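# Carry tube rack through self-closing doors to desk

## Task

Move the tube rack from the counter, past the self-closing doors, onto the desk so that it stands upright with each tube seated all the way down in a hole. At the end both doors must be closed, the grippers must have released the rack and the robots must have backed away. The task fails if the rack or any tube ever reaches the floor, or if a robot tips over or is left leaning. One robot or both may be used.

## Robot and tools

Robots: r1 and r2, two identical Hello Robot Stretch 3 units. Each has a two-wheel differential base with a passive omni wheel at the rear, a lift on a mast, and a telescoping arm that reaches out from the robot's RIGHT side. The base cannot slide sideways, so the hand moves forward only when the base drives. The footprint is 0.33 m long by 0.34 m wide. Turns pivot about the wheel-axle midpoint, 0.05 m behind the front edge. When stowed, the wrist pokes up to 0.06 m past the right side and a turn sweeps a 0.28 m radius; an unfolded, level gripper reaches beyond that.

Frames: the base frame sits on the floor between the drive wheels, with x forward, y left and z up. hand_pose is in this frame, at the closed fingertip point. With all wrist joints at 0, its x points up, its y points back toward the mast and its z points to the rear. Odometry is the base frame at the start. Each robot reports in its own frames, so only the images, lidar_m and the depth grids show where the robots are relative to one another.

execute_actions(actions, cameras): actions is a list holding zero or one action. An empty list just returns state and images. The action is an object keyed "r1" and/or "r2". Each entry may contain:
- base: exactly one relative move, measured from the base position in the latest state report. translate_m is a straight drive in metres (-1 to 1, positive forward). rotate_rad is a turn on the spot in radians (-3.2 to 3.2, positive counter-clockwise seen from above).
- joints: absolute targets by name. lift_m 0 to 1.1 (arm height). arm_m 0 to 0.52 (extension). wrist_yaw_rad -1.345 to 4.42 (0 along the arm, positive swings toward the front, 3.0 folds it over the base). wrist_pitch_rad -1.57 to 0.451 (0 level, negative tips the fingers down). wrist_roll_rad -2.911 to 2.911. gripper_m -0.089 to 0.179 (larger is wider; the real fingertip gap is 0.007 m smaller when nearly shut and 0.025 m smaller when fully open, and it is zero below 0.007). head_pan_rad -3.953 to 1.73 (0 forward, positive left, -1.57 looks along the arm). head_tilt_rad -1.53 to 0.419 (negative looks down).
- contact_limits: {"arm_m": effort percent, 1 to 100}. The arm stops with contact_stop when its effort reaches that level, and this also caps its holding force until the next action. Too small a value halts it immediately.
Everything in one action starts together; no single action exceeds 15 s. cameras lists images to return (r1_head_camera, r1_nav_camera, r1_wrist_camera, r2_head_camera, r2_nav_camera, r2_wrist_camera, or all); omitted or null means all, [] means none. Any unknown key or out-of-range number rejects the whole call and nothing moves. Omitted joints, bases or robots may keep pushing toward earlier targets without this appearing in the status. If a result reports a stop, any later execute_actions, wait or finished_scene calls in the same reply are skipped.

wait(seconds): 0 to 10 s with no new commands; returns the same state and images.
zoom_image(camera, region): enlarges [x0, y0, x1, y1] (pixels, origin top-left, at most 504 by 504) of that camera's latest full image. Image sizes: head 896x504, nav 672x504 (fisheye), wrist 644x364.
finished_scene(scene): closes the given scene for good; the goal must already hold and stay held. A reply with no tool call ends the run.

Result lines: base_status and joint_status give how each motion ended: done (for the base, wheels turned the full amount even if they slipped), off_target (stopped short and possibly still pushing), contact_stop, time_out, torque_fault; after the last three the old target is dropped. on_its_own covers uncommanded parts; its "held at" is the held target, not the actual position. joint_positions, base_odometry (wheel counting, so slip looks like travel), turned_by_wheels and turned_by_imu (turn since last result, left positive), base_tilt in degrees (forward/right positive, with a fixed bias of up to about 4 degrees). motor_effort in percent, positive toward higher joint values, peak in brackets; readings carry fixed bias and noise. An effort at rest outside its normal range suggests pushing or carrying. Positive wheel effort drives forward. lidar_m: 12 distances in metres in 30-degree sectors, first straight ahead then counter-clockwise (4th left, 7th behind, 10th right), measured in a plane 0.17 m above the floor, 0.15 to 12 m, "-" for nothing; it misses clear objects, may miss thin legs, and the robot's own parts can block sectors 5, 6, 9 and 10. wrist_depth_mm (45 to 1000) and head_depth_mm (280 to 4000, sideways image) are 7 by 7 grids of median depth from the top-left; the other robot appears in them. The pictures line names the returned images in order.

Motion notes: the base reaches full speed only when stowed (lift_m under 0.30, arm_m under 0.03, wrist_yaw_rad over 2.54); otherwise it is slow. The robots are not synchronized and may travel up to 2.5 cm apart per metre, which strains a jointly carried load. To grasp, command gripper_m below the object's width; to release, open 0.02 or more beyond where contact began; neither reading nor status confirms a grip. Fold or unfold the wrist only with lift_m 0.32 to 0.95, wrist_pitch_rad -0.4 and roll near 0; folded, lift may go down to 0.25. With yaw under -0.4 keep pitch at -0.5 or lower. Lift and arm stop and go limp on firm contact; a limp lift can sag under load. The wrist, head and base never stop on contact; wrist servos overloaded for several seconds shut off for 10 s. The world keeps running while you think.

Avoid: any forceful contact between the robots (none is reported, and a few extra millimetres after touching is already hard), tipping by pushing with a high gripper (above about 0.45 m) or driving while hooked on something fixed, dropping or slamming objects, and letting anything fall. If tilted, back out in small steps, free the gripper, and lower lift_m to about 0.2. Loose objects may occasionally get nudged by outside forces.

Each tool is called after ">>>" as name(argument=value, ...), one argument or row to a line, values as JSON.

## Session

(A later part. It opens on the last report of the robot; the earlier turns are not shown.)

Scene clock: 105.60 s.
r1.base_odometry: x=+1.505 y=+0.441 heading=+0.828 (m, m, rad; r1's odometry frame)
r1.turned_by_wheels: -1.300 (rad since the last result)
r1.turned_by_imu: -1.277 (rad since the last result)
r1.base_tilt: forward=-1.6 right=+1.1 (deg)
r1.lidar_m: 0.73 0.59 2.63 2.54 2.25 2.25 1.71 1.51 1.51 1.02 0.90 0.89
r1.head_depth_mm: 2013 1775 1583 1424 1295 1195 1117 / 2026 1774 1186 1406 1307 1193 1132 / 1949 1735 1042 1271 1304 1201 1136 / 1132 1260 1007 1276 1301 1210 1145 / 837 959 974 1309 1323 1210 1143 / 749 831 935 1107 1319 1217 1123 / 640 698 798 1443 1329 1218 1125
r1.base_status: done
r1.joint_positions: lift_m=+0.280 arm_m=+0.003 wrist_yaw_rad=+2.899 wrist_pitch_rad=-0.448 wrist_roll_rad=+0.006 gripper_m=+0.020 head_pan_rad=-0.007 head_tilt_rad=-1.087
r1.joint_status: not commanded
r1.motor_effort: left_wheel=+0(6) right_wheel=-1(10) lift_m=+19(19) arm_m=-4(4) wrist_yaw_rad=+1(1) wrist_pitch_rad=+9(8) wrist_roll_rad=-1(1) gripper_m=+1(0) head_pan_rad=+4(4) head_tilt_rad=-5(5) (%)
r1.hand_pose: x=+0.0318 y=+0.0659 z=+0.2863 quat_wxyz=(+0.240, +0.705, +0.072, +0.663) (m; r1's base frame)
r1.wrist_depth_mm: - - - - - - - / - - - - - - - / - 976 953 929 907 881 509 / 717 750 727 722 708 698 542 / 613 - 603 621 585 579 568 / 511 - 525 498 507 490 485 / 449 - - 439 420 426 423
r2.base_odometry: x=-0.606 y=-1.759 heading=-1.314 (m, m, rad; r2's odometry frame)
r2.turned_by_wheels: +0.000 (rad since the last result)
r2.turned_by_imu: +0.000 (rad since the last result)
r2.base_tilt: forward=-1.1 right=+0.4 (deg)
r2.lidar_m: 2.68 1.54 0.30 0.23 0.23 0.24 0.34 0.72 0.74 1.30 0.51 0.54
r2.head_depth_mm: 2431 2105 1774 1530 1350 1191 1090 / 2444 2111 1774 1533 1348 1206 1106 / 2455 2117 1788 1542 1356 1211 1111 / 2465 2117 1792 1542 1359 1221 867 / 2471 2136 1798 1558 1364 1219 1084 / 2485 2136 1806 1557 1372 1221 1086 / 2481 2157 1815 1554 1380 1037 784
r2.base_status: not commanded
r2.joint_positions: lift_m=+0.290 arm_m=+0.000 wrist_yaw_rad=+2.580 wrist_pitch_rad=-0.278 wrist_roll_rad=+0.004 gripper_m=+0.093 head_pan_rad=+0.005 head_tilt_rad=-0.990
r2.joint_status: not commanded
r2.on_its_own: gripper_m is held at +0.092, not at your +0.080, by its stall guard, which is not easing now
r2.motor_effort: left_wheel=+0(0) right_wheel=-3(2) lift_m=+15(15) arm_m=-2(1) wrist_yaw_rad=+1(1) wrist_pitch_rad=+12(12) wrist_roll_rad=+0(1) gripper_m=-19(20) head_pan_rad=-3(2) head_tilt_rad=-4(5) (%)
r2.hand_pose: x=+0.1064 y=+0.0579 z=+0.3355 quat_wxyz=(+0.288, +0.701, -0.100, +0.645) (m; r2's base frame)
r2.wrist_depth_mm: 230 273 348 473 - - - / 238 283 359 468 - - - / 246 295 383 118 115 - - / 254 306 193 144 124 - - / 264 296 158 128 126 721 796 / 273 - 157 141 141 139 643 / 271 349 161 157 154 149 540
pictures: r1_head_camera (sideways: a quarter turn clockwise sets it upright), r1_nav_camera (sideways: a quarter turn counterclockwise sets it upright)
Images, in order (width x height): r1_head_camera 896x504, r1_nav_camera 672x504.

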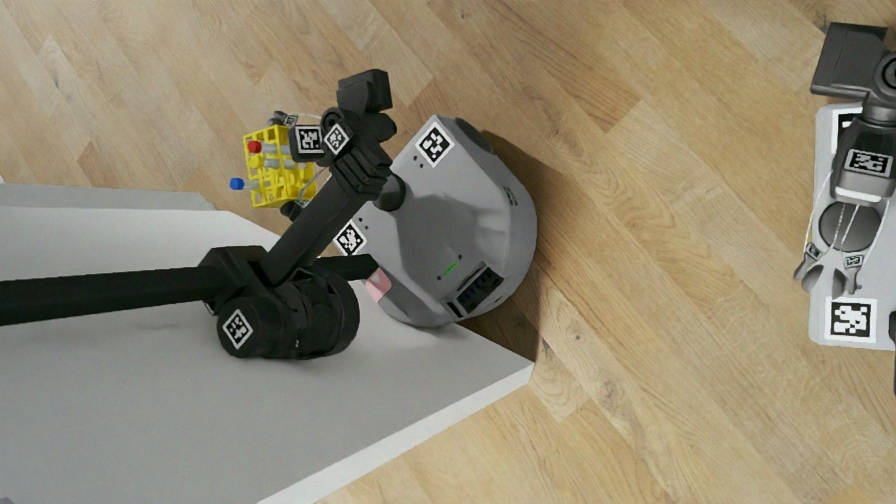

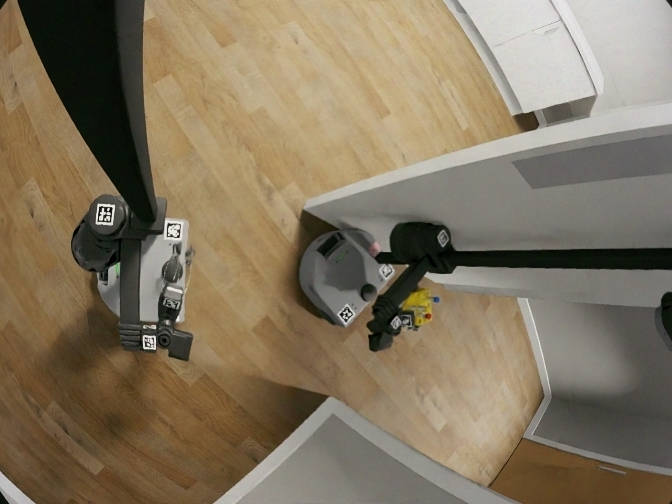

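>>> execute_actions(
  actions=[
    {"r1":{"base":{"translate_m":0.42},"joints":{"head_tilt_rad":-1.3}},"r2":{"base":{"translate_m":0.05}}},
  ],
  cameras=["r1_head_camera"],
)

Scene clock: 108.83 s.
r1.base_odometry: x=+1.789 y=+0.750 heading=+0.828 (m, m, rad; r1's odometry frame)
r1.turned_by_wheels: +0.000 (rad since the last result)
r1.turned_by_imu: +0.003 (rad since the last result)
r1.base_tilt: forward=-1.6 right=+1.2 (deg)
r1.lidar_m: 0.35 0.29 0.26 2.77 2.54 2.54 2.06 1.81 1.16 0.70 0.63 0.35
r1.head_depth_mm: 1562 1463 1379 1306 1236 1175 1120 / 1572 1476 1352 857 1234 - 1111 / 1295 1474 1363 802 1114 - - / 834 1003 801 835 1154 - - / 483 678 760 797 1241 - - / 508 571 653 766 960 1204 - / 424 466 520 587 723 1208 -
r1.base_status: done
r1.joint_positions: lift_m=+0.280 arm_m=+0.003 wrist_yaw_rad=+2.899 wrist_pitch_rad=-0.448 wrist_roll_rad=+0.006 gripper_m=+0.020 head_pan_rad=-0.007 head_tilt_rad=-1.285
r1.joint_status: all done
r1.motor_effort: left_wheel=+1(5) right_wheel=-1(7) lift_m=+19(19) arm_m=-4(4) wrist_yaw_rad=+0(1) wrist_pitch_rad=+9(9) wrist_roll_rad=-1(1) gripper_m=+0(0) head_pan_rad=+4(4) head_tilt_rad=-5(19) (%)
r1.hand_pose: x=+0.0318 y=+0.0659 z=+0.2863 quat_wxyz=(+0.240, +0.705, +0.072, +0.663) (m; r1's base frame)
r1.wrist_depth_mm: - - - - 269 268 268 / - - - - 292 289 290 / - 972 940 841 317 315 314 / 728 757 737 666 348 347 344 / 607 - 601 572 385 375 350 / 515 - 520 474 425 347 297 / 454 - - 441 421 313 260
r2.base_odometry: x=-0.594 y=-1.808 heading=-1.314 (m, m, rad; r2's odometry frame)
r2.turned_by_wheels: +0.000 (rad since the last result)
r2.turned_by_imu: +0.001 (rad since the last result)
r2.base_tilt: forward=-1.1 right=+0.4 (deg)
r2.lidar_m: 2.64 1.54 0.32 0.24 0.23 0.24 0.33 0.34 2.10 1.10 0.48 0.55
r2.head_depth_mm: 2417 2105 1770 1534 1341 1169 1089 / 2430 2091 1777 1540 1356 1211 1106 / 2436 2117 1784 1546 1358 1212 1112 / 2451 2124 1790 1540 1357 1213 867 / 2451 2140 1793 1552 1360 1217 1086 / 2455 2134 1799 1554 1366 1219 1100 / 2470 2159 1821 1571 1372 1148 818
r2.base_status: done
r2.joint_positions: lift_m=+0.290 arm_m=+0.000 wrist_yaw_rad=+2.580 wrist_pitch_rad=-0.278 wrist_roll_rad=+0.004 gripper_m=+0.093 head_pan_rad=+0.005 head_tilt_rad=-0.990
r2.joint_status: not commanded
r2.on_its_own: gripper_m is held at +0.092, not at your +0.080, by its stall guard, which is not easing now
r2.motor_effort: left_wheel=+0(6) right_wheel=-2(35) lift_m=+14(15) arm_m=-1(2) wrist_yaw_rad=+0(1) wrist_pitch_rad=+12(12) wrist_roll_rad=+0(1) gripper_m=-19(20) head_pan_rad=-3(4) head_tilt_rad=-5(4) (%)
r2.hand_pose: x=+0.1064 y=+0.0579 z=+0.3355 quat_wxyz=(+0.288, +0.701, -0.100, +0.645) (m; r2's base frame)
r2.wrist_depth_mm: 237 283 362 509 - - - / 245 293 376 504 - - - / 252 304 399 118 115 - - / 260 315 192 145 146 - - / 270 305 157 128 126 719 802 / 278 - 157 141 141 139 639 / 277 360 162 157 153 148 537
pictures: r1_head_camera (sideways: a quarter turn clockwise sets it upright)
Images, in order (width x height): r1_head_camera 896x504.

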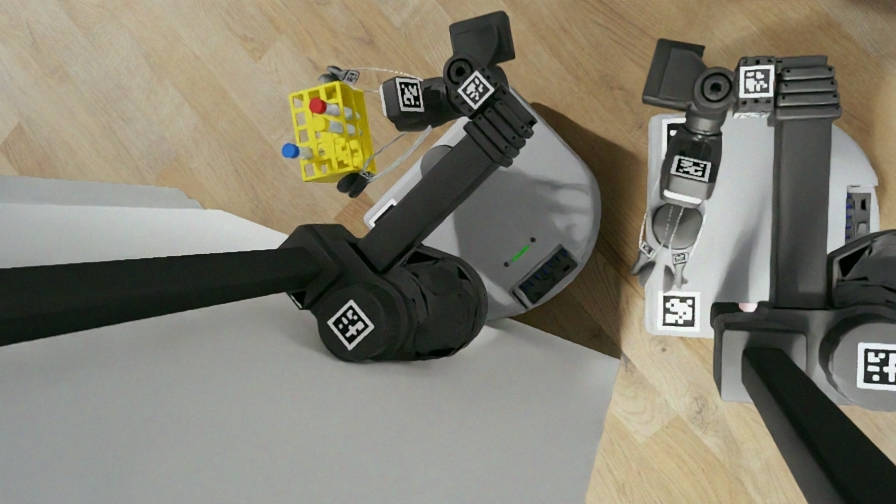

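>>> execute_actions(
  actions=[
    {"r1":{"base":{"translate_m":0.075}},"r2":{"base":{"translate_m":0.04}}},
  ],
  cameras=["r1_head_camera"],
)

Scene clock: 110.80 s.
r1.base_odometry: x=+1.839 y=+0.806 heading=+0.828 (m, m, rad; r1's odometry frame)
r1.turned_by_wheels: +0.000 (rad since the last result)
r1.turned_by_imu: +0.001 (rad since the last result)
r1.base_tilt: forward=-1.6 right=+1.2 (deg)
r1.lidar_m: 0.34 0.23 0.20 0.20 2.58 2.59 2.12 1.87 1.06 0.64 0.60 0.32
r1.head_depth_mm: 1560 1470 1382 1303 1224 1175 1120 / 1568 1471 1386 1025 1089 - 1109 / 1150 1456 1395 979 1097 - - / 402 512 739 783 1117 - - / 514 623 737 774 1126 - - / 426 475 539 621 734 1187 - / 352 385 424 474 537 1186 -
r1.base_status: done
r1.joint_positions: lift_m=+0.280 arm_m=+0.003 wrist_yaw_rad=+2.899 wrist_pitch_rad=-0.448 wrist_roll_rad=+0.006 gripper_m=+0.020 head_pan_rad=-0.007 head_tilt_rad=-1.285
r1.joint_status: not commanded
r1.motor_effort: left_wheel=+0(5) right_wheel=-2(8) lift_m=+19(19) arm_m=-4(4) wrist_yaw_rad=+0(1) wrist_pitch_rad=+9(9) wrist_roll_rad=+0(1) gripper_m=+0(1) head_pan_rad=+4(5) head_tilt_rad=-6(6) (%)
r1.hand_pose: x=+0.0318 y=+0.0659 z=+0.2863 quat_wxyz=(+0.240, +0.705, +0.072, +0.663) (m; r1's base frame)
r1.wrist_depth_mm: - - 231 223 225 226 226 / - - - 241 244 245 245 / - 962 869 264 264 267 267 / 722 763 707 291 293 292 294 / 612 - 600 315 322 325 327 / 517 - 525 360 356 314 297 / 452 - - 410 410 303 258
r2.base_odometry: x=-0.583 y=-1.846 heading=-1.314 (m, m, rad; r2's odometry frame)
r2.turned_by_wheels: +0.000 (rad since the last result)
r2.turned_by_imu: +0.001 (rad since the last result)
r2.base_tilt: forward=-1.1 right=+0.4 (deg)
r2.lidar_m: 2.60 1.53 0.33 0.24 0.23 0.24 0.32 0.31 2.09 0.94 0.46 1.43
r2.head_depth_mm: 2364 2097 1763 1530 1350 1176 1091 / 2376 2109 1775 1538 1352 1214 1107 / 2389 2130 1780 1540 1353 1207 1114 / 2396 2126 1789 1552 1356 1215 868 / 2416 2135 1796 1550 1365 1220 1082 / 2408 2142 1800 1557 1370 1220 1105 / 2414 2150 1798 1550 1375 1187 853
r2.base_status: done
r2.joint_positions: lift_m=+0.290 arm_m=+0.000 wrist_yaw_rad=+2.580 wrist_pitch_rad=-0.278 wrist_roll_rad=+0.004 gripper_m=+0.093 head_pan_rad=+0.005 head_tilt_rad=-0.990
r2.joint_status: not commanded
r2.on_its_own: gripper_m is held at +0.092, not at your +0.080, by its stall guard, which is not easing now
r2.motor_effort: left_wheel=-1(7) right_wheel=-3(33) lift_m=+14(15) arm_m=+0(1) wrist_yaw_rad=+0(1) wrist_pitch_rad=+12(12) wrist_roll_rad=+1(1) gripper_m=-20(21) head_pan_rad=-2(2) head_tilt_rad=-5(4) (%)
r2.hand_pose: x=+0.1064 y=+0.0579 z=+0.3354 quat_wxyz=(+0.288, +0.701, -0.100, +0.645) (m; r2's base frame)
r2.wrist_depth_mm: 243 294 380 549 - - - / 251 303 396 564 - - - / 259 312 418 118 115 - - / 267 324 191 144 146 - - / 276 311 158 129 125 725 780 / 283 - 157 141 141 138 632 / 282 367 162 157 153 149 540
pictures: r1_head_camera (sideways: a quarter turn clockwise sets it upright)
Images, in order (width x height): r1_head_camera 896x504.

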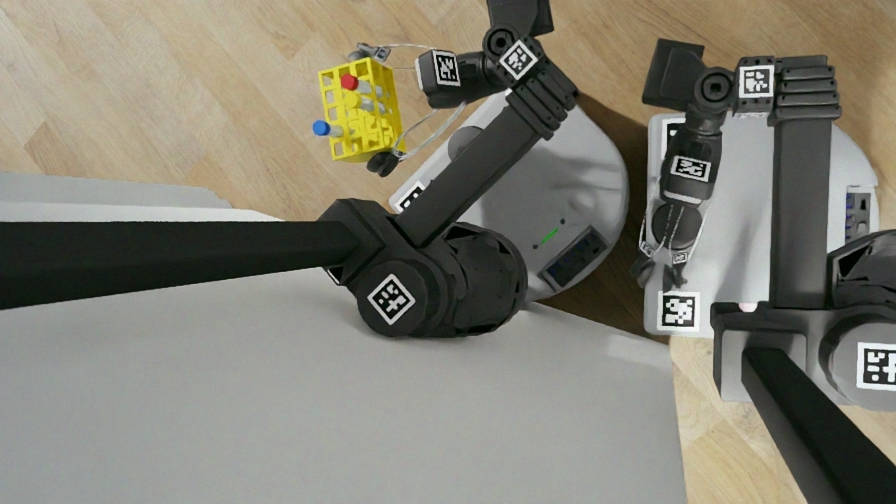

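>>> execute_actions(
  actions=[
    {"r1":{"base":{"translate_m":0.015}},"r2":{"base":{"translate_m":0.85}}},
  ],
  cameras=[],
)

>>> execute_actions(
  actions=[
    {"r1":{"base":{"translate_m":0.25}},"r2":{"base":{"rotate_rad":1.55}}},
  ],
  cameras=["r1_nav_camera"],
)

Scene clock: 115.47 s.
r1.base_odometry: x=+1.850 y=+0.817 heading=+0.828 (m, m, rad; r1's odometry frame)
r1.turned_by_wheels: +0.000 (rad since the last result)
r1.turned_by_imu: +0.001 (rad since the last result)
r1.base_tilt: forward=-1.6 right=+1.2 (deg)
r1.lidar_m: 0.37 0.21 0.18 0.18 2.60 2.60 2.14 1.89 1.04 0.61 0.59 1.10
r1.head_depth_mm: 1551 1466 1376 1302 1238 1178 1118 / 1575 1473 1389 1309 1243 - 1111 / 1130 1463 1398 1322 1250 - - / 701 850 1093 1299 1254 - - / 499 570 667 808 1021 - - / 387 429 481 549 640 847 - / 316 344 376 417 467 579 -
r1.base_status: done
r1.joint_positions: lift_m=+0.280 arm_m=+0.003 wrist_yaw_rad=+2.899 wrist_pitch_rad=-0.448 wrist_roll_rad=+0.006 gripper_m=+0.020 head_pan_rad=-0.005 head_tilt_rad=-1.286
r1.joint_status: not commanded
r1.motor_effort: left_wheel=+0(6) right_wheel=+1(13) lift_m=+20(19) arm_m=-4(4) wrist_yaw_rad=+1(0) wrist_pitch_rad=+8(9) wrist_roll_rad=-1(1) gripper_m=+1(1) head_pan_rad=+3(4) head_tilt_rad=-5(6) (%)
r1.hand_pose: x=+0.0318 y=+0.0659 z=+0.2863 quat_wxyz=(+0.240, +0.705, +0.072, +0.663) (m; r1's base frame)
r1.wrist_depth_mm: - - 197 199 202 203 207 / - - 215 216 219 221 224 / - 954 237 236 238 242 245 / 726 762 266 257 263 267 271 / 613 - 558 281 291 297 302 / 517 - 516 323 323 335 340 / 448 - - 365 383 377 393
r2.base_odometry: x=-0.368 y=-2.668 heading=-1.314 (m, m, rad; r2's odometry frame)
r2.turned_by_wheels: +0.000 (rad since the last result)
r2.turned_by_imu: +0.005 (rad since the last result)
r2.base_tilt: forward=-1.2 right=+0.4 (deg)
r2.lidar_m: 1.75 1.51 1.12 1.08 0.67 0.68 0.92 0.62 0.70 1.01 1.05 1.45
r2.head_depth_mm: 1623 1915 1761 1529 1351 1204 1092 / 1614 1926 1783 1536 1357 1209 1106 / 1626 1924 1780 1543 1360 1208 1109 / 1632 1942 1791 1544 1364 1217 867 / 1627 1954 1798 1547 1364 1223 1085 / 1644 1958 1800 1557 1358 1225 1099 / 1643 1969 1798 1563 1368 1224 1105
r2.base_status: done
r2.joint_positions: lift_m=+0.290 arm_m=+0.000 wrist_yaw_rad=+2.580 wrist_pitch_rad=-0.278 wrist_roll_rad=+0.004 gripper_m=+0.093 head_pan_rad=+0.005 head_tilt_rad=-0.990
r2.joint_status: not commanded
r2.on_its_own: gripper_m is held at +0.092, not at your +0.080, by its stall guard, which is not easing now
r2.motor_effort: left_wheel=-1(7) right_wheel=+1(10) lift_m=+14(15) arm_m=-1(1) wrist_yaw_rad=+0(0) wrist_pitch_rad=+12(12) wrist_roll_rad=+1(1) gripper_m=-20(19) head_pan_rad=-3(2) head_tilt_rad=-5(3) (%)
r2.hand_pose: x=+0.1064 y=+0.0579 z=+0.3354 quat_wxyz=(+0.288, +0.701, -0.100, +0.645) (m; r2's base frame)
r2.wrist_depth_mm: 824 936 - - - - - / 871 964 - - - - - / 906 - - 118 115 - - / 923 - 191 144 124 - - / 738 757 157 128 125 719 799 / 592 - 156 140 141 138 637 / 510 494 162 157 153 148 543
pictures: none
No camera images: the call's "cameras" was empty. Leave "cameras" out to get every camera's image.

Scene clock: 118.07 s.
r1.base_odometry: x=+2.019 y=+1.001 heading=+0.828 (m, m, rad; r1's odometry frame)
r1.turned_by_wheels: +0.000 (rad since the last result)
r1.turned_by_imu: +0.002 (rad since the last result)
r1.base_tilt: forward=-1.6 right=+1.2 (deg)
r1.lidar_m: 0.31 0.19 0.18 0.18 0.22 2.77 2.34 2.06 0.73 0.56 0.83 2.01
r1.head_depth_mm: 1568 1463 1382 1302 1235 1176 1118 / 1576 1470 1390 1307 1243 - 1109 / 743 1029 1375 1317 1245 - - / 512 630 824 1189 1248 - - / 396 463 559 707 961 - - / 323 367 423 502 620 763 - / 288 307 341 390 457 551 -
r1.base_status: done
r1.joint_positions: lift_m=+0.280 arm_m=+0.003 wrist_yaw_rad=+2.899 wrist_pitch_rad=-0.448 wrist_roll_rad=+0.006 gripper_m=+0.020 head_pan_rad=-0.005 head_tilt_rad=-1.286
r1.joint_status: not commanded
r1.motor_effort: left_wheel=+0(10) right_wheel=+1(10) lift_m=+20(20) arm_m=-4(4) wrist_yaw_rad=+0(1) wrist_pitch_rad=+8(9) wrist_roll_rad=-1(0) gripper_m=+0(0) head_pan_rad=+3(3) head_tilt_rad=-6(5) (%)
r1.hand_pose: x=+0.0318 y=+0.0660 z=+0.2863 quat_wxyz=(+0.240, +0.705, +0.072, +0.663) (m; r1's base frame)
r1.wrist_depth_mm: - 204 202 198 197 192 189 / - 221 218 215 211 207 204 / - 240 238 235 229 227 222 / - 265 263 258 251 248 242 / 309 - 291 279 278 272 267 / 347 - 323 322 305 304 301 / 427 - - 358 367 342 338
r2.base_odometry: x=-0.368 y=-2.668 heading=+0.236 (m, m, rad; r2's odometry frame)
r2.turned_by_wheels: +1.550 (rad since the last result)
r2.turned_by_imu: +1.561 (rad since the last result)
r2.base_tilt: forward=-1.1 right=+0.4 (deg)
r2.lidar_m: 1.08 0.67 0.67 0.94 0.62 0.68 1.00 1.04 1.43 1.74 1.54 1.13
r2.head_depth_mm: 988 1176 1456 1534 1350 1206 1092 / 987 1184 1454 1538 1355 1209 1108 / 988 1179 1458 1543 1363 1210 1109 / 991 1182 1469 1534 1357 1217 866 / 989 1188 1468 1555 1369 1215 1086 / 992 1186 1472 1557 1374 1225 1101 / 996 1173 1323 1319 1305 1220 1106
r2.base_status: done
r2.joint_positions: lift_m=+0.290 arm_m=+0.000 wrist_yaw_rad=+2.580 wrist_pitch_rad=-0.278 wrist_roll_rad=+0.004 gripper_m=+0.093 head_pan_rad=+0.005 head_tilt_rad=-0.990
r2.joint_status: not commanded
r2.on_its_own: gripper_m is held at +0.092, not at your +0.080, by its stall guard, which is not easing now
r2.motor_effort: left_wheel=-2(7) right_wheel=+2(14) lift_m=+15(15) arm_m=-1(1) wrist_yaw_rad=+0(0) wrist_pitch_rad=+12(12) wrist_roll_rad=+1(1) gripper_m=-20(20) head_pan_rad=-3(2) head_tilt_rad=-4(5) (%)
r2.hand_pose: x=+0.1064 y=+0.0579 z=+0.3354 quat_wxyz=(+0.288, +0.701, -0.100, +0.645) (m; r2's base frame)
r2.wrist_depth_mm: 722 943 811 693 642 779 801 / - - 862 718 676 836 840 / - - 924 118 115 933 861 / 806 872 192 144 124 978 879 / 740 745 158 128 125 717 798 / 592 - 157 141 141 138 640 / 507 489 162 157 153 149 539
pictures: r1_nav_camera (sideways: a quarter turn counterclockwise sets it upright)
Images, in order (width x height): r1_nav_camera 672x504.

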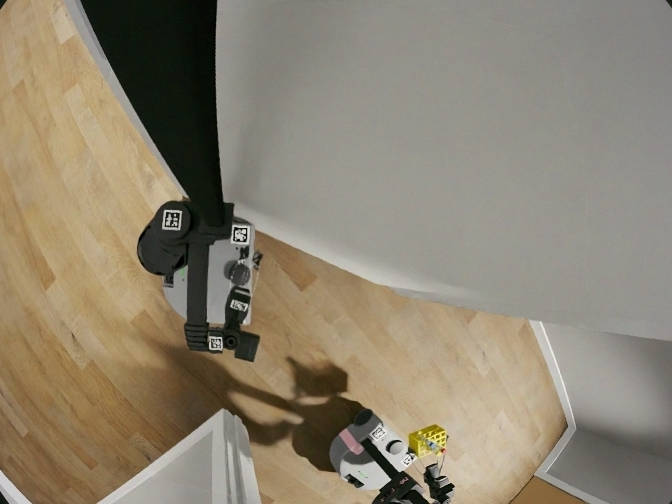

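>>> execute_actions(
  actions=[
    {"r1":{"base":{"rotate_rad":-0.85},"joints":{"head_tilt_rad":-0.6}},"r2":{"base":{"translate_m":0.72}}},
  ],
  cameras=[],
)

>>> execute_actions(
  actions=[
    {"r1":{"base":{"translate_m":0.75}},"r2":{"base":{"rotate_rad":-1.56}}},
  ],
  cameras=["r1_nav_camera"],
)

>>> execute_actions(
  actions=[
    {"r1":{"base":{"translate_m":0.63}}},
  ],
  cameras=["r1_head_camera"],
)

Scene clock: 122.27 s.
r1.base_odometry: x=+2.019 y=+1.001 heading=-0.022 (m, m, rad; r1's odometry frame)
r1.turned_by_wheels: -0.850 (rad since the last result)
r1.turned_by_imu: -0.794 (rad since the last result)
r1.base_tilt: forward=-1.5 right=+1.2 (deg)
r1.lidar_m: 2.73 0.56 0.27 0.22 0.22 0.24 0.36 2.87 2.12 1.38 0.56 0.59
r1.head_depth_mm: 2329 2541 2785 2289 1797 1479 1262 / 2345 2581 2796 2287 1792 1483 1264 / 2364 2584 2822 2303 1806 1490 1266 / 2380 2619 2848 2317 1806 1495 1263 / 2381 2646 2850 2320 1829 1490 1272 / 2414 2656 2905 2349 1825 1468 1274 / 2425 2627 2795 2354 1515 1389 1276
r1.base_status: done
r1.joint_positions: lift_m=+0.280 arm_m=+0.003 wrist_yaw_rad=+2.901 wrist_pitch_rad=-0.447 wrist_roll_rad=+0.006 gripper_m=+0.020 head_pan_rad=-0.005 head_tilt_rad=-0.601
r1.joint_status: all done
r1.motor_effort: left_wheel=+0(23) right_wheel=-2(37) lift_m=+21(21) arm_m=-1(4) wrist_yaw_rad=-1(1) wrist_pitch_rad=+8(9) wrist_roll_rad=+0(0) gripper_m=+0(0) head_pan_rad=+3(4) head_tilt_rad=+1(27) (%)
r1.hand_pose: x=+0.0314 y=+0.0664 z=+0.2864 quat_wxyz=(+0.239, +0.705, +0.072, +0.664) (m; r1's base frame)
r1.wrist_depth_mm: - 218 251 298 372 488 - / - 232 266 321 406 585 821 / - 251 285 350 451 668 801 / - 270 308 383 504 670 703 / 234 - 330 423 553 582 581 / 251 - 347 471 511 493 486 / 266 - - 439 418 428 424
r2.base_odometry: x=+0.332 y=-2.500 heading=+0.235 (m, m, rad; r2's odometry frame)
r2.turned_by_wheels: +0.000 (rad since the last result)
r2.turned_by_imu: +0.004 (rad since the last result)
r2.base_tilt: forward=-1.1 right=+0.4 (deg)
r2.lidar_m: 0.36 0.38 0.50 0.48 0.50 1.21 1.73 1.79 1.81 1.39 0.51 0.38
r2.head_depth_mm: 300 358 441 578 835 1175 1099 / 301 359 443 580 841 1185 1110 / 301 359 444 584 846 1193 1113 / 302 360 446 585 847 1194 868 / 303 361 447 587 852 1194 1084 / 303 362 448 588 857 1202 1102 / 304 363 449 591 863 1190 1104
r2.base_status: done
r2.joint_positions: lift_m=+0.290 arm_m=+0.000 wrist_yaw_rad=+2.580 wrist_pitch_rad=-0.278 wrist_roll_rad=+0.004 gripper_m=+0.093 head_pan_rad=+0.005 head_tilt_rad=-0.990
r2.joint_status: not commanded
r2.on_its_own: gripper_m is held at +0.092, not at your +0.080, by its stall guard, which is not easing now
r2.motor_effort: left_wheel=-2(6) right_wheel=+3(12) lift_m=+15(15) arm_m=-2(1) wrist_yaw_rad=+0(1) wrist_pitch_rad=+13(12) wrist_roll_rad=+0(0) gripper_m=-20(19) head_pan_rad=-2(2) head_tilt_rad=-3(5) (%)
r2.hand_pose: x=+0.1064 y=+0.0579 z=+0.3354 quat_wxyz=(+0.288, +0.701, -0.100, +0.645) (m; r2's base frame)
r2.wrist_depth_mm: 400 435 492 541 415 319 260 / 411 456 513 548 417 333 266 / 431 479 546 118 115 340 274 / 449 508 191 145 124 345 280 / 476 516 158 128 125 324 286 / 498 - 156 140 140 138 291 / 493 486 161 157 153 148 286
pictures: none
No camera images: the call's "cameras" was empty. Leave "cameras" out to get every camera's image.

Scene clock: 126.57 s.
r1.base_odometry: x=+2.768 y=+0.984 heading=-0.022 (m, m, rad; r1's odometry frame)
r1.turned_by_wheels: +0.000 (rad since the last result)
r1.turned_by_imu: +0.005 (rad since the last result)
r1.base_tilt: forward=-1.6 right=+1.1 (deg)
r1.lidar_m: 1.99 1.46 0.70 0.82 0.45 0.33 0.33 0.34 0.48 1.04 1.09 1.52
r1.head_depth_mm: 1681 1836 2033 2192 1799 1483 1255 / 1691 1853 2055 2204 1804 1479 1263 / 1697 1863 2072 2223 1802 1494 1267 / 1703 1875 2093 2218 1815 1492 1269 / 1711 1895 2105 2265 1822 1497 1277 / 1720 1901 2133 2260 1825 1506 1273 / 1739 1918 2141 2292 1831 1505 1275
r1.base_status: done
r1.joint_positions: lift_m=+0.280 arm_m=+0.003 wrist_yaw_rad=+2.901 wrist_pitch_rad=-0.447 wrist_roll_rad=+0.006 gripper_m=+0.020 head_pan_rad=-0.005 head_tilt_rad=-0.601
r1.joint_status: not commanded
r1.motor_effort: left_wheel=+0(6) right_wheel=+1(9) lift_m=+21(21) arm_m=-1(1) wrist_yaw_rad=-1(0) wrist_pitch_rad=+8(8) wrist_roll_rad=-1(1) gripper_m=+0(0) head_pan_rad=+3(3) head_tilt_rad=+1(1) (%)
r1.hand_pose: x=+0.0314 y=+0.0664 z=+0.2864 quat_wxyz=(+0.239, +0.705, +0.072, +0.664) (m; r1's base frame)
r1.wrist_depth_mm: - 886 947 - - - - / - 957 - 820 - - - / - 895 674 631 870 910 885 / 455 761 701 670 713 704 694 / 493 - 602 613 586 582 582 / 498 - 520 498 511 494 485 / 446 - - 435 422 429 422
r2.base_odometry: x=+0.332 y=-2.500 heading=-1.324 (m, m, rad; r2's odometry frame)
r2.turned_by_wheels: -1.560 (rad since the last result)
r2.turned_by_imu: -1.573 (rad since the last result)
r2.base_tilt: forward=-1.2 right=+0.4 (deg)
r2.lidar_m: 1.34 0.51 0.37 0.36 0.38 0.50 0.48 0.50 0.61 1.73 1.80 1.81
r2.head_depth_mm: 1614 1913 1775 1525 1353 1208 1088 / 1616 1929 1776 1535 1353 1213 1107 / 1629 1939 1788 1535 1357 1207 1111 / 1621 1950 1797 1545 1362 1226 867 / 1626 1899 1800 1547 1360 1217 1085 / 1360 1370 1386 1391 1322 1200 1100 / 954 959 965 973 974 983 992
r2.base_status: done
r2.joint_positions: lift_m=+0.290 arm_m=+0.000 wrist_yaw_rad=+2.580 wrist_pitch_rad=-0.278 wrist_roll_rad=+0.004 gripper_m=+0.093 head_pan_rad=+0.005 head_tilt_rad=-0.990
r2.joint_status: not commanded
r2.on_its_own: gripper_m is held at +0.092, not at your +0.080, by its stall guard, which is not easing now
r2.motor_effort: left_wheel=+1(7) right_wheel=-2(8) lift_m=+15(15) arm_m=-1(1) wrist_yaw_rad=-1(0) wrist_pitch_rad=+12(12) wrist_roll_rad=+1(1) gripper_m=-20(19) head_pan_rad=-3(3) head_tilt_rad=-4(3) (%)
r2.hand_pose: x=+0.1064 y=+0.0579 z=+0.3354 quat_wxyz=(+0.288, +0.701, -0.100, +0.645) (m; r2's base frame)
r2.wrist_depth_mm: 310 341 380 434 494 591 724 / 323 357 400 445 520 640 815 / 337 376 421 118 115 706 909 / 356 398 192 144 124 782 970 / 373 403 158 129 125 717 784 / 395 - 157 141 141 138 639 / 402 463 162 157 153 149 540
pictures: r1_nav_camera (sideways: a quarter turn counterclockwise sets it upright)
Images, in order (width x height): r1_nav_camera 672x504.

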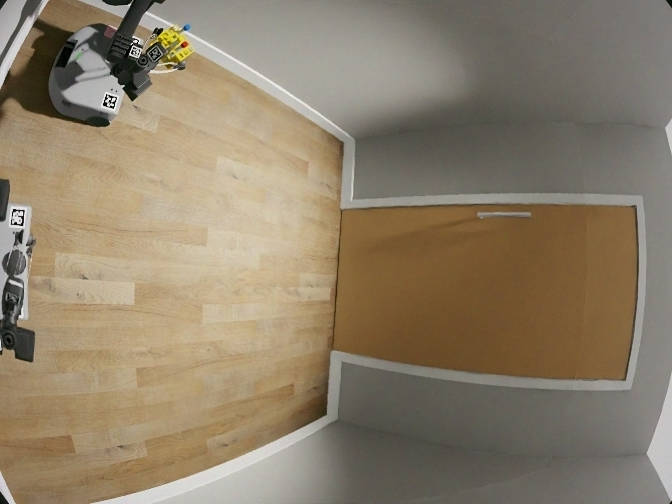

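Scene clock: 130.30 s.
r1.base_odometry: x=+3.398 y=+0.970 heading=-0.022 (m, m, rad; r1's odometry frame)
r1.turned_by_wheels: +0.000 (rad since the last result)
r1.turned_by_imu: +0.004 (rad since the last result)
r1.base_tilt: forward=-1.6 right=+1.2 (deg)
r1.lidar_m: 1.36 1.41 1.07 1.04 1.09 0.97 0.95 0.98 1.09 1.06 1.11 1.39
r1.head_depth_mm: 1128 1236 1376 1537 1694 1480 1260 / 1133 1244 1382 1556 1705 1483 1265 / 1143 1249 1397 1581 1725 1484 1259 / 1147 1264 1410 1584 1749 1493 1268 / 1158 1273 1420 1603 1761 1495 1274 / 1165 1282 1429 1611 1775 1506 1280 / 1159 1282 1438 1628 1784 1513 1279
r1.base_status: done
r1.joint_positions: lift_m=+0.280 arm_m=+0.003 wrist_yaw_rad=+2.901 wrist_pitch_rad=-0.447 wrist_roll_rad=+0.006 gripper_m=+0.020 head_pan_rad=-0.005 head_tilt_rad=-0.601
r1.joint_status: not commanded
r1.motor_effort: left_wheel=-1(5) right_wheel=+1(10) lift_m=+21(21) arm_m=-1(1) wrist_yaw_rad=+0(1) wrist_pitch_rad=+9(9) wrist_roll_rad=-1(1) gripper_m=+0(0) head_pan_rad=+4(3) head_tilt_rad=+0(1) (%)
r1.hand_pose: x=+0.0314 y=+0.0664 z=+0.2864 quat_wxyz=(+0.239, +0.705, +0.072, +0.664) (m; r1's base frame)
r1.wrist_depth_mm: - 898 943 - - - - / - 938 - - - - - / - 955 947 924 921 894 888 / 550 763 736 726 721 705 690 / 571 - 601 618 594 584 573 / 520 - 522 500 513 493 483 / 454 - - 439 419 427 421
r2.base_odometry: x=+0.332 y=-2.500 heading=-1.324 (m, m, rad; r2's odometry frame)
r2.turned_by_wheels: +0.000 (rad since the last result)
r2.turned_by_imu: -0.001 (rad since the last result)
r2.base_tilt: forward=-1.2 right=+0.4 (deg)
r2.lidar_m: 1.34 0.51 0.37 0.36 0.38 0.50 0.48 0.50 0.80 1.73 0.61 1.81
r2.head_depth_mm: 1609 1929 1766 1536 1349 1202 1092 / 1628 1934 1778 1540 1346 1210 1110 / 1628 1940 1784 1540 1354 1208 1110 / 1632 1944 1790 1550 1357 1213 869 / 1637 1899 1797 1550 1370 1219 1084 / 1359 1370 1391 1394 1316 1199 1100 / 951 958 961 969 976 982 986
r2.base_status: not commanded
r2.joint_positions: lift_m=+0.290 arm_m=+0.000 wrist_yaw_rad=+2.580 wrist_pitch_rad=-0.278 wrist_roll_rad=+0.004 gripper_m=+0.093 head_pan_rad=+0.005 head_tilt_rad=-0.990
r2.joint_status: not commanded
r2.on_its_own: gripper_m is held at +0.092, not at your +0.080, by its stall guard, which is not easing now
r2.motor_effort: left_wheel=+1(0) right_wheel=-2(2) lift_m=+15(14) arm_m=-1(1) wrist_yaw_rad=+0(0) wrist_pitch_rad=+12(12) wrist_roll_rad=+1(1) gripper_m=-20(19) head_pan_rad=-3(3) head_tilt_rad=-4(4) (%)
r2.hand_pose: x=+0.1064 y=+0.0579 z=+0.3354 quat_wxyz=(+0.288, +0.701, -0.100, +0.645) (m; r2's base frame)
r2.wrist_depth_mm: 311 340 377 433 496 596 728 / 324 353 402 446 521 641 804 / 338 373 419 118 115 706 921 / 355 392 192 144 124 783 941 / 374 398 157 128 125 725 800 / 390 - 157 141 141 138 642 / 399 466 162 157 154 149 532
pictures: r1_head_camera (sideways: a quarter turn clockwise sets it upright)
Images, in order (width x height): r1_head_camera 896x504.

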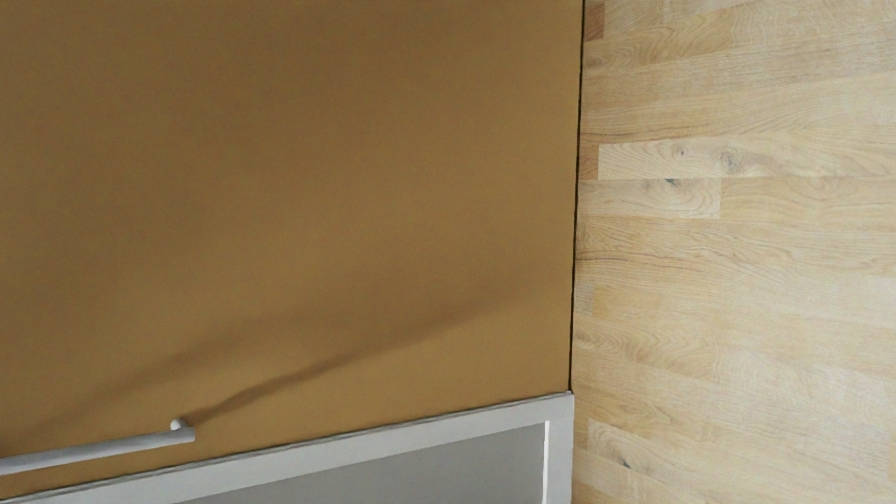

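>>> execute_actions(
  actions=[
    {"r1":{"base":{"rotate_rad":0.58}}},
  ],
  cameras=[],
)

>>> execute_actions(
  actions=[
    {"r1":{"base":{"translate_m":0.6}}},
  ],
  cameras=[],
)

>>> execute_actions(
  actions=[
    {"r1":{"base":{"translate_m":0.33},"joints":{"lift_m":0.89,"wrist_yaw_rad":1.57,"wrist_pitch_rad":0,"gripper_m":0.08,"arm_m":0.275,"head_pan_rad":-1.0}}},
  ],
  cameras=["r1_wrist_camera","r1_nav_camera"],
)

Scene clock: 132.07 s.
r1.base_odometry: x=+3.398 y=+0.970 heading=+0.558 (m, m, rad; r1's odometry frame)
r1.turned_by_wheels: +0.580 (rad since the last result)
r1.turned_by_imu: +0.572 (rad since the last result)
r1.base_tilt: forward=-1.5 right=+1.2 (deg)
r1.lidar_m: 1.36 1.06 1.04 0.75 0.97 0.95 0.98 1.08 1.06 1.13 1.38 1.36
r1.head_depth_mm: 1200 1301 1421 1564 1688 1476 1265 / 1281 1392 1524 1689 1760 1489 1265 / 1360 1484 1645 1838 1808 1493 1270 / 1426 1558 1729 1929 1820 1489 1265 / 1306 1416 1545 1693 1767 1498 1273 / 1178 1267 1366 1491 1640 1502 1276 / 1075 1147 1233 1326 1441 1476 1273
r1.base_status: done
r1.joint_positions: lift_m=+0.280 arm_m=+0.003 wrist_yaw_rad=+2.901 wrist_pitch_rad=-0.447 wrist_roll_rad=+0.006 gripper_m=+0.020 head_pan_rad=-0.005 head_tilt_rad=-0.601
r1.joint_status: not commanded
r1.motor_effort: left_wheel=-1(6) right_wheel=+2(10) lift_m=+20(21) arm_m=-1(1) wrist_yaw_rad=-1(1) wrist_pitch_rad=+9(9) wrist_roll_rad=+0(1) gripper_m=+0(0) head_pan_rad=+3(2) head_tilt_rad=+1(1) (%)
r1.hand_pose: x=+0.0314 y=+0.0664 z=+0.2864 quat_wxyz=(+0.239, +0.705, +0.072, +0.664) (m; r1's base frame)
r1.wrist_depth_mm: - - - - 933 863 800 / - - 836 - - 947 859 / - 736 701 930 920 904 867 / 728 754 729 725 718 705 683 / 614 - 599 622 590 579 578 / 517 - 520 494 514 491 488 / 451 - - 438 419 432 425
r2.base_odometry: x=+0.332 y=-2.500 heading=-1.324 (m, m, rad; r2's odometry frame)
r2.turned_by_wheels: +0.000 (rad since the last result)
r2.turned_by_imu: +0.000 (rad since the last result)
r2.base_tilt: forward=-1.1 right=+0.4 (deg)
r2.lidar_m: 1.34 0.51 0.37 0.36 0.38 0.50 0.48 0.50 0.80 1.73 0.64 1.80
r2.head_depth_mm: 1611 1927 1771 1533 1348 1209 1094 / 1624 1924 1780 1538 1352 1212 1106 / 1629 1940 1792 1543 1356 1211 1114 / 1633 1955 1791 1550 1365 1220 866 / 1646 1902 1794 1547 1362 1213 1079 / 1363 1378 1385 1396 1318 1199 1103 / 952 958 962 971 975 982 991
r2.base_status: not commanded
r2.joint_positions: lift_m=+0.290 arm_m=+0.000 wrist_yaw_rad=+2.580 wrist_pitch_rad=-0.278 wrist_roll_rad=+0.004 gripper_m=+0.093 head_pan_rad=+0.005 head_tilt_rad=-0.990
r2.joint_status: not commanded
r2.on_its_own: gripper_m is held at +0.092, not at your +0.080, by its stall guard, which is not easing now
r2.motor_effort: left_wheel=+1(1) right_wheel=-2(2) lift_m=+15(14) arm_m=-1(2) wrist_yaw_rad=+0(0) wrist_pitch_rad=+12(12) wrist_roll_rad=+1(0) gripper_m=-20(20) head_pan_rad=-2(3) head_tilt_rad=-4(5) (%)
r2.hand_pose: x=+0.1064 y=+0.0579 z=+0.3354 quat_wxyz=(+0.288, +0.701, -0.100, +0.645) (m; r2's base frame)
r2.wrist_depth_mm: 312 338 379 431 496 590 723 / 323 355 400 442 522 641 804 / 337 374 421 118 115 710 910 / 352 395 192 144 124 788 960 / 372 399 157 128 125 723 798 / 391 - 157 140 141 139 642 / 398 461 161 157 153 149 538
pictures: none
No camera images: the call's "cameras" was empty. Leave "cameras" out to get every camera's image.

Scene clock: 135.70 s.
r1.base_odometry: x=+3.907 y=+1.288 heading=+0.558 (m, m, rad; r1's odometry frame)
r1.turned_by_wheels: +0.000 (rad since the last result)
r1.turned_by_imu: +0.004 (rad since the last result)
r1.base_tilt: forward=-1.6 right=+1.2 (deg)
r1.lidar_m: 0.91 0.71 0.69 0.74 1.08 1.36 1.54 1.43 1.40 1.14 0.88 0.86
r1.head_depth_mm: 749 811 886 975 1086 1227 1259 / 798 866 950 1056 1185 1347 1265 / 850 928 1024 1153 1303 1419 1264 / 906 998 1098 1241 1415 1492 1270 / 860 932 1017 1122 1249 1390 1271 / 780 836 906 986 1081 1196 1248 / 710 759 812 876 951 1042 1149
r1.base_status: done
r1.joint_positions: lift_m=+0.280 arm_m=+0.003 wrist_yaw_rad=+2.901 wrist_pitch_rad=-0.447 wrist_roll_rad=+0.006 gripper_m=+0.020 head_pan_rad=-0.005 head_tilt_rad=-0.601
r1.joint_status: not commanded
r1.motor_effort: left_wheel=-1(4) right_wheel=+2(11) lift_m=+21(22) arm_m=-1(1) wrist_yaw_rad=-1(0) wrist_pitch_rad=+9(9) wrist_roll_rad=-1(0) gripper_m=+0(1) head_pan_rad=+3(3) head_tilt_rad=+1(1) (%)
r1.hand_pose: x=+0.0314 y=+0.0664 z=+0.2864 quat_wxyz=(+0.239, +0.705, +0.072, +0.664) (m; r1's base frame)
r1.wrist_depth_mm: - 822 764 689 637 603 557 / - 887 837 761 696 637 600 / - 940 859 811 746 688 634 / 722 754 729 727 716 695 662 / 611 - 598 616 591 584 572 / 522 - 525 499 510 489 488 / 448 - - 440 420 429 422
r2.base_odometry: x=+0.332 y=-2.500 heading=-1.324 (m, m, rad; r2's odometry frame)
r2.turned_by_wheels: +0.000 (rad since the last result)
r2.turned_by_imu: -0.001 (rad since the last result)
r2.base_tilt: forward=-1.1 right=+0.4 (deg)
r2.lidar_m: 1.34 0.51 0.37 0.36 0.38 0.50 0.48 0.50 0.79 1.73 1.80 0.77
r2.head_depth_mm: 1571 860 966 1318 1332 1206 1091 / 1627 1934 1782 1341 1354 1210 1104 / 1618 1938 1791 1541 1358 1209 1113 / 1630 1941 1790 1552 1362 1214 867 / 1632 1902 1790 1558 1370 1215 1085 / 1358 1377 1385 1395 1324 1197 1105 / 949 956 962 975 975 982 990
r2.base_status: not commanded
r2.joint_positions: lift_m=+0.290 arm_m=+0.000 wrist_yaw_rad=+2.580 wrist_pitch_rad=-0.278 wrist_roll_rad=+0.004 gripper_m=+0.093 head_pan_rad=+0.005 head_tilt_rad=-0.990
r2.joint_status: not commanded
r2.on_its_own: gripper_m is held at +0.092, not at your +0.080, by its stall guard, which is not easing now
r2.motor_effort: left_wheel=+1(1) right_wheel=-1(2) lift_m=+15(14) arm_m=-1(2) wrist_yaw_rad=+0(0) wrist_pitch_rad=+12(12) wrist_roll_rad=+1(0) gripper_m=-20(20) head_pan_rad=-3(2) head_tilt_rad=-5(4) (%)
r2.hand_pose: x=+0.1064 y=+0.0579 z=+0.3354 quat_wxyz=(+0.288, +0.701, -0.100, +0.645) (m; r2's base frame)
r2.wrist_depth_mm: 309 338 379 432 501 598 735 / 321 357 402 443 521 642 815 / 338 376 426 118 115 712 922 / 355 394 191 144 124 784 970 / 372 405 158 129 125 719 795 / 392 - 157 141 141 138 640 / 401 460 162 157 153 149 534
pictures: none
No camera images: the call's "cameras" was empty. Leave "cameras" out to get every camera's image.

Scene clock: 142.07 s.
r1.base_odometry: x=+4.187 y=+1.463 heading=+0.558 (m, m, rad; r1's odometry frame)
r1.turned_by_wheels: +0.000 (rad since the last result)
r1.turned_by_imu: +0.003 (rad since the last result)
r1.base_tilt: forward=-1.6 right=+1.2 (deg)
r1.lidar_m: 0.63 0.52 0.51 0.54 0.79 1.13 1.83 1.62 1.59 0.78 0.60 0.58
r1.head_depth_mm: 560 621 698 783 946 1110 1246 / 541 597 670 774 888 1040 1210 / 524 577 643 707 834 977 1182 / 507 556 617 694 794 924 1100 / 488 523 574 667 756 871 1033 / 463 514 574 639 713 815 953 / 463 502 546 598 682 784 911
r1.base_status: done
r1.joint_positions: lift_m=+0.890 arm_m=+0.275 wrist_yaw_rad=+1.571 wrist_pitch_rad=-0.022 wrist_roll_rad=+0.006 gripper_m=+0.080 head_pan_rad=-0.993 head_tilt_rad=-0.601
r1.joint_status: all done
r1.motor_effort: left_wheel=-2(6) right_wheel=+2(12) lift_m=+31(35) arm_m=+2(3) wrist_yaw_rad=-1(4) wrist_pitch_rad=+11(11) wrist_roll_rad=-1(1) gripper_m=+0(80) head_pan_rad=-5(62) head_tilt_rad=+1(1) (%)
r1.hand_pose: x=+0.2343 y=-0.4197 z=+0.9987 quat_wxyz=(+0.504, +0.507, -0.496, +0.493) (m; r1's base frame)
r1.wrist_depth_mm: 607 479 366 315 277 244 217 / 617 493 381 317 284 249 222 / 631 514 390 328 290 253 225 / 639 538 407 327 298 259 230 / 657 556 410 358 314 265 233 / 657 603 404 370 328 264 238 / 665 666 440 380 326 281 242
r2.base_odometry: x=+0.332 y=-2.500 heading=-1.324 (m, m, rad; r2's odometry frame)
r2.turned_by_wheels: +0.000 (rad since the last result)
r2.turned_by_imu: -0.001 (rad since the last result)
r2.base_tilt: forward=-1.2 right=+0.4 (deg)
r2.lidar_m: 1.00 0.51 0.37 0.36 0.38 0.50 0.48 0.50 0.79 1.73 1.80 1.81
r2.head_depth_mm: 1614 1935 1777 1533 1350 1207 1091 / 1624 1933 1563 1499 1356 1211 1106 / 1517 1846 1518 1498 1357 1214 1112 / 1631 1933 1799 1552 1360 1218 870 / 1632 1895 1801 1553 1365 1218 1085 / 1358 1375 1379 1402 1316 1204 1102 / 955 957 964 970 973 983 989
r2.base_status: not commanded
r2.joint_positions: lift_m=+0.290 arm_m=+0.000 wrist_yaw_rad=+2.580 wrist_pitch_rad=-0.278 wrist_roll_rad=+0.004 gripper_m=+0.093 head_pan_rad=+0.005 head_tilt_rad=-0.990
r2.joint_status: not commanded
r2.on_its_own: gripper_m is held at +0.092, not at your +0.080, by its stall guard, which is not easing now
r2.motor_effort: left_wheel=+0(1) right_wheel=-2(2) lift_m=+14(14) arm_m=-1(2) wrist_yaw_rad=+0(0) wrist_pitch_rad=+12(12) wrist_roll_rad=+1(1) gripper_m=-20(20) head_pan_rad=-3(2) head_tilt_rad=-3(4) (%)
r2.hand_pose: x=+0.1064 y=+0.0579 z=+0.3354 quat_wxyz=(+0.288, +0.701, -0.100, +0.645) (m; r2's base frame)
r2.wrist_depth_mm: 312 338 381 432 502 593 735 / 320 357 401 441 525 640 800 / 336 376 426 118 116 715 920 / 355 394 191 144 124 786 968 / 372 405 158 129 125 723 805 / 392 - 156 141 141 138 637 / 401 466 161 157 152 149 540
pictures: r1_nav_camera (sideways: a quarter turn counterclockwise sets it upright), r1_wrist_camera
Images, in order (width x height): r1_nav_camera 672x504, r1_wrist_camera 644x364.

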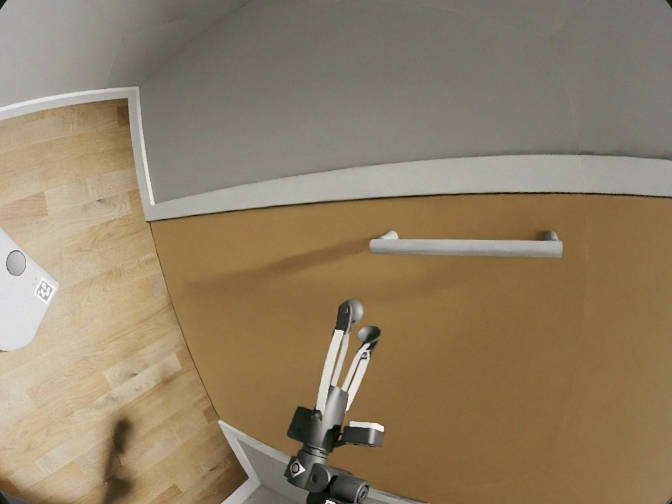

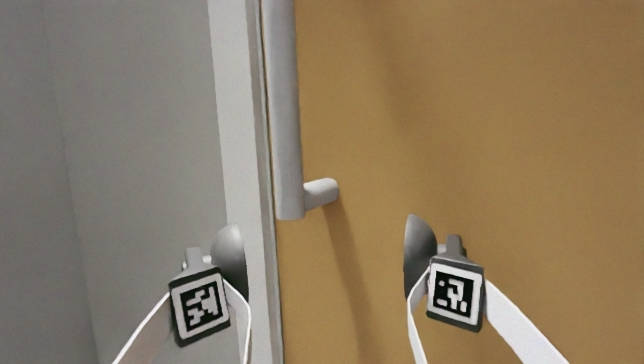

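Handle is higher.

>>> execute_actions(
  actions=[
    {"r1":{"base":{"translate_m":0.07},"joints":{"lift_m":1.03,"arm_m":0.246}}},
  ],
  cameras=[],
)

>>> execute_actions(
  actions=[
    {"r1":{"base":{"translate_m":0.07}}},
  ],
  cameras=["r1_wrist_camera"],
)

Scene clock: 144.23 s.
r1.base_odometry: x=+4.247 y=+1.500 heading=+0.558 (m, m, rad; r1's odometry frame)
r1.turned_by_wheels: +0.000 (rad since the last result)
r1.turned_by_imu: +0.001 (rad since the last result)
r1.base_tilt: forward=-1.6 right=+1.2 (deg)
r1.lidar_m: 0.57 0.48 0.47 0.50 0.73 1.18 1.89 1.66 1.58 0.70 0.55 0.52
r1.head_depth_mm: 501 555 635 712 831 995 1193 / 485 533 615 680 785 930 1136 / 468 516 590 649 745 876 1058 / 443 481 479 621 710 825 985 / 435 481 532 596 676 772 904 / 427 465 506 561 633 731 863 / 405 438 488 544 616 702 815
r1.base_status: done
r1.joint_positions: lift_m=+1.030 arm_m=+0.246 wrist_yaw_rad=+1.571 wrist_pitch_rad=-0.022 wrist_roll_rad=+0.006 gripper_m=+0.080 head_pan_rad=-0.993 head_tilt_rad=-0.601
r1.joint_status: all done
r1.motor_effort: left_wheel=-1(3) right_wheel=+2(9) lift_m=+31(34) arm_m=-4(5) wrist_yaw_rad=+0(1) wrist_pitch_rad=+10(11) wrist_roll_rad=-1(0) gripper_m=+1(0) head_pan_rad=-5(5) head_tilt_rad=+1(1) (%)
r1.hand_pose: x=+0.2343 y=-0.3914 z=+1.1388 quat_wxyz=(+0.504, +0.507, -0.496, +0.493) (m; r1's base frame)
r1.wrist_depth_mm: 527 408 314 258 239 209 187 / 551 423 325 264 244 213 190 / 570 442 334 272 251 218 194 / 577 463 364 279 255 223 196 / 590 486 349 289 270 226 200 / 604 516 343 302 280 226 204 / 611 576 398 303 279 241 208
r2.base_odometry: x=+0.332 y=-2.500 heading=-1.324 (m, m, rad; r2's odometry frame)
r2.turned_by_wheels: +0.000 (rad since the last result)
r2.turned_by_imu: +0.000 (rad since the last result)
r2.base_tilt: forward=-1.1 right=+0.4 (deg)
r2.lidar_m: 1.06 0.51 0.37 0.36 0.38 0.50 0.48 0.50 0.80 1.73 1.80 1.81
r2.head_depth_mm: 1612 1924 1773 1538 1352 1207 1095 / 1612 1928 1669 1536 1357 1210 1105 / 1538 1888 1534 1508 1360 1210 1113 / 1626 1890 1720 1550 1362 1215 866 / 1637 1908 1812 1548 1369 1218 1083 / 1360 1373 1384 1390 1319 1205 1100 / 950 959 965 968 976 982 990
r2.base_status: not commanded
r2.joint_positions: lift_m=+0.290 arm_m=+0.000 wrist_yaw_rad=+2.580 wrist_pitch_rad=-0.278 wrist_roll_rad=+0.004 gripper_m=+0.093 head_pan_rad=+0.005 head_tilt_rad=-0.990
r2.joint_status: not commanded
r2.on_its_own: gripper_m is held at +0.092, not at your +0.080, by its stall guard, which is not easing now
r2.motor_effort: left_wheel=+1(1) right_wheel=-1(2) lift_m=+14(14) arm_m=-1(2) wrist_yaw_rad=+0(0) wrist_pitch_rad=+13(12) wrist_roll_rad=+0(1) gripper_m=-20(19) head_pan_rad=-3(2) head_tilt_rad=-3(4) (%)
r2.hand_pose: x=+0.1064 y=+0.0579 z=+0.3354 quat_wxyz=(+0.288, +0.701, -0.100, +0.645) (m; r2's base frame)
r2.wrist_depth_mm: 310 338 380 431 502 594 736 / 324 357 401 440 519 648 810 / 339 373 423 118 115 711 908 / 354 393 192 144 125 790 977 / 376 402 157 129 125 710 788 / 390 - 157 140 142 138 644 / 398 462 161 158 153 149 535
pictures: none
No camera images: the call's "cameras" was empty. Leave "cameras" out to get every camera's image.

Scene clock: 145.90 s.
r1.base_odometry: x=+4.306 y=+1.537 heading=+0.558 (m, m, rad; r1's odometry frame)
r1.turned_by_wheels: +0.000 (rad since the last result)
r1.turned_by_imu: +0.001 (rad since the last result)
r1.base_tilt: forward=-1.6 right=+1.2 (deg)
r1.lidar_m: 0.51 0.43 0.43 0.46 0.67 1.24 1.95 1.70 1.41 0.63 0.47 0.47
r1.head_depth_mm: 442 491 560 629 733 877 1087 / 428 471 542 600 694 820 1005 / 354 390 440 543 658 772 932 / 401 439 490 548 626 727 864 / 386 420 465 516 583 672 798 / 365 398 441 496 563 652 762 / 361 398 437 484 544 619 718
r1.base_status: done
r1.joint_positions: lift_m=+1.030 arm_m=+0.246 wrist_yaw_rad=+1.571 wrist_pitch_rad=-0.022 wrist_roll_rad=+0.006 gripper_m=+0.080 head_pan_rad=-0.993 head_tilt_rad=-0.601
r1.joint_status: not commanded
r1.motor_effort: left_wheel=-1(2) right_wheel=+2(8) lift_m=+31(32) arm_m=-4(4) wrist_yaw_rad=-1(0) wrist_pitch_rad=+10(10) wrist_roll_rad=-1(1) gripper_m=+0(0) head_pan_rad=-5(5) head_tilt_rad=+1(1) (%)
r1.hand_pose: x=+0.2343 y=-0.3914 z=+1.1388 quat_wxyz=(+0.504, +0.507, -0.496, +0.493) (m; r1's base frame)
r1.wrist_depth_mm: 408 316 238 138 184 162 144 / 430 330 244 141 189 165 146 / 454 339 253 143 193 168 149 / 479 357 262 147 197 172 152 / 514 373 265 151 208 175 154 / 544 399 260 156 217 174 158 / 546 439 285 166 216 187 161
r2.base_odometry: x=+0.332 y=-2.500 heading=-1.324 (m, m, rad; r2's odometry frame)
r2.turned_by_wheels: +0.000 (rad since the last result)
r2.turned_by_imu: +0.000 (rad since the last result)
r2.base_tilt: forward=-1.2 right=+0.4 (deg)
r2.lidar_m: 1.11 0.50 0.37 0.36 0.38 0.50 0.48 0.50 0.79 1.73 1.80 1.80
r2.head_depth_mm: 1620 1922 1771 1538 1352 1207 1091 / 1617 1909 1732 1534 1351 1206 1107 / 1627 1923 1567 1543 1361 1214 1111 / 1552 1840 1631 1549 1361 1217 868 / 1638 1897 1806 1552 1365 1221 1083 / 1363 1372 1383 1394 1325 1205 1104 / 950 958 964 970 977 982 989
r2.base_status: not commanded
r2.joint_positions: lift_m=+0.290 arm_m=+0.000 wrist_yaw_rad=+2.580 wrist_pitch_rad=-0.278 wrist_roll_rad=+0.004 gripper_m=+0.093 head_pan_rad=+0.005 head_tilt_rad=-0.990
r2.joint_status: not commanded
r2.on_its_own: gripper_m is held at +0.092, not at your +0.080, by its stall guard, which is not easing now
r2.motor_effort: left_wheel=+1(1) right_wheel=-2(2) lift_m=+14(14) arm_m=-2(1) wrist_yaw_rad=+0(0) wrist_pitch_rad=+12(12) wrist_roll_rad=+1(0) gripper_m=-20(19) head_pan_rad=-3(3) head_tilt_rad=-4(4) (%)
r2.hand_pose: x=+0.1064 y=+0.0579 z=+0.3354 quat_wxyz=(+0.288, +0.701, -0.100, +0.645) (m; r2's base frame)
r2.wrist_depth_mm: 308 337 378 432 497 599 722 / 323 359 399 443 525 644 813 / 338 375 424 118 115 702 918 / 354 399 191 144 124 783 973 / 372 399 157 128 125 715 791 / 391 - 156 140 141 138 642 / 398 465 162 157 153 148 536
pictures: r1_wrist_camera
Images, in order (width x height): r1_wrist_camera 644x364.

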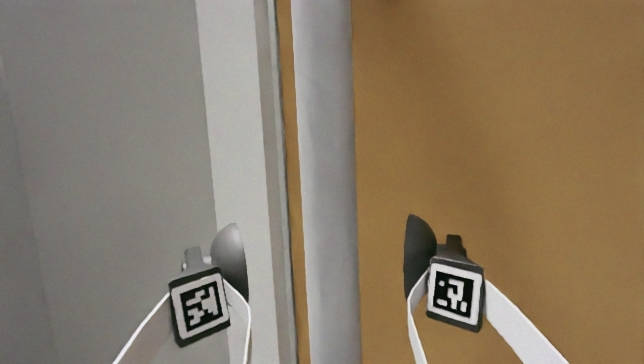

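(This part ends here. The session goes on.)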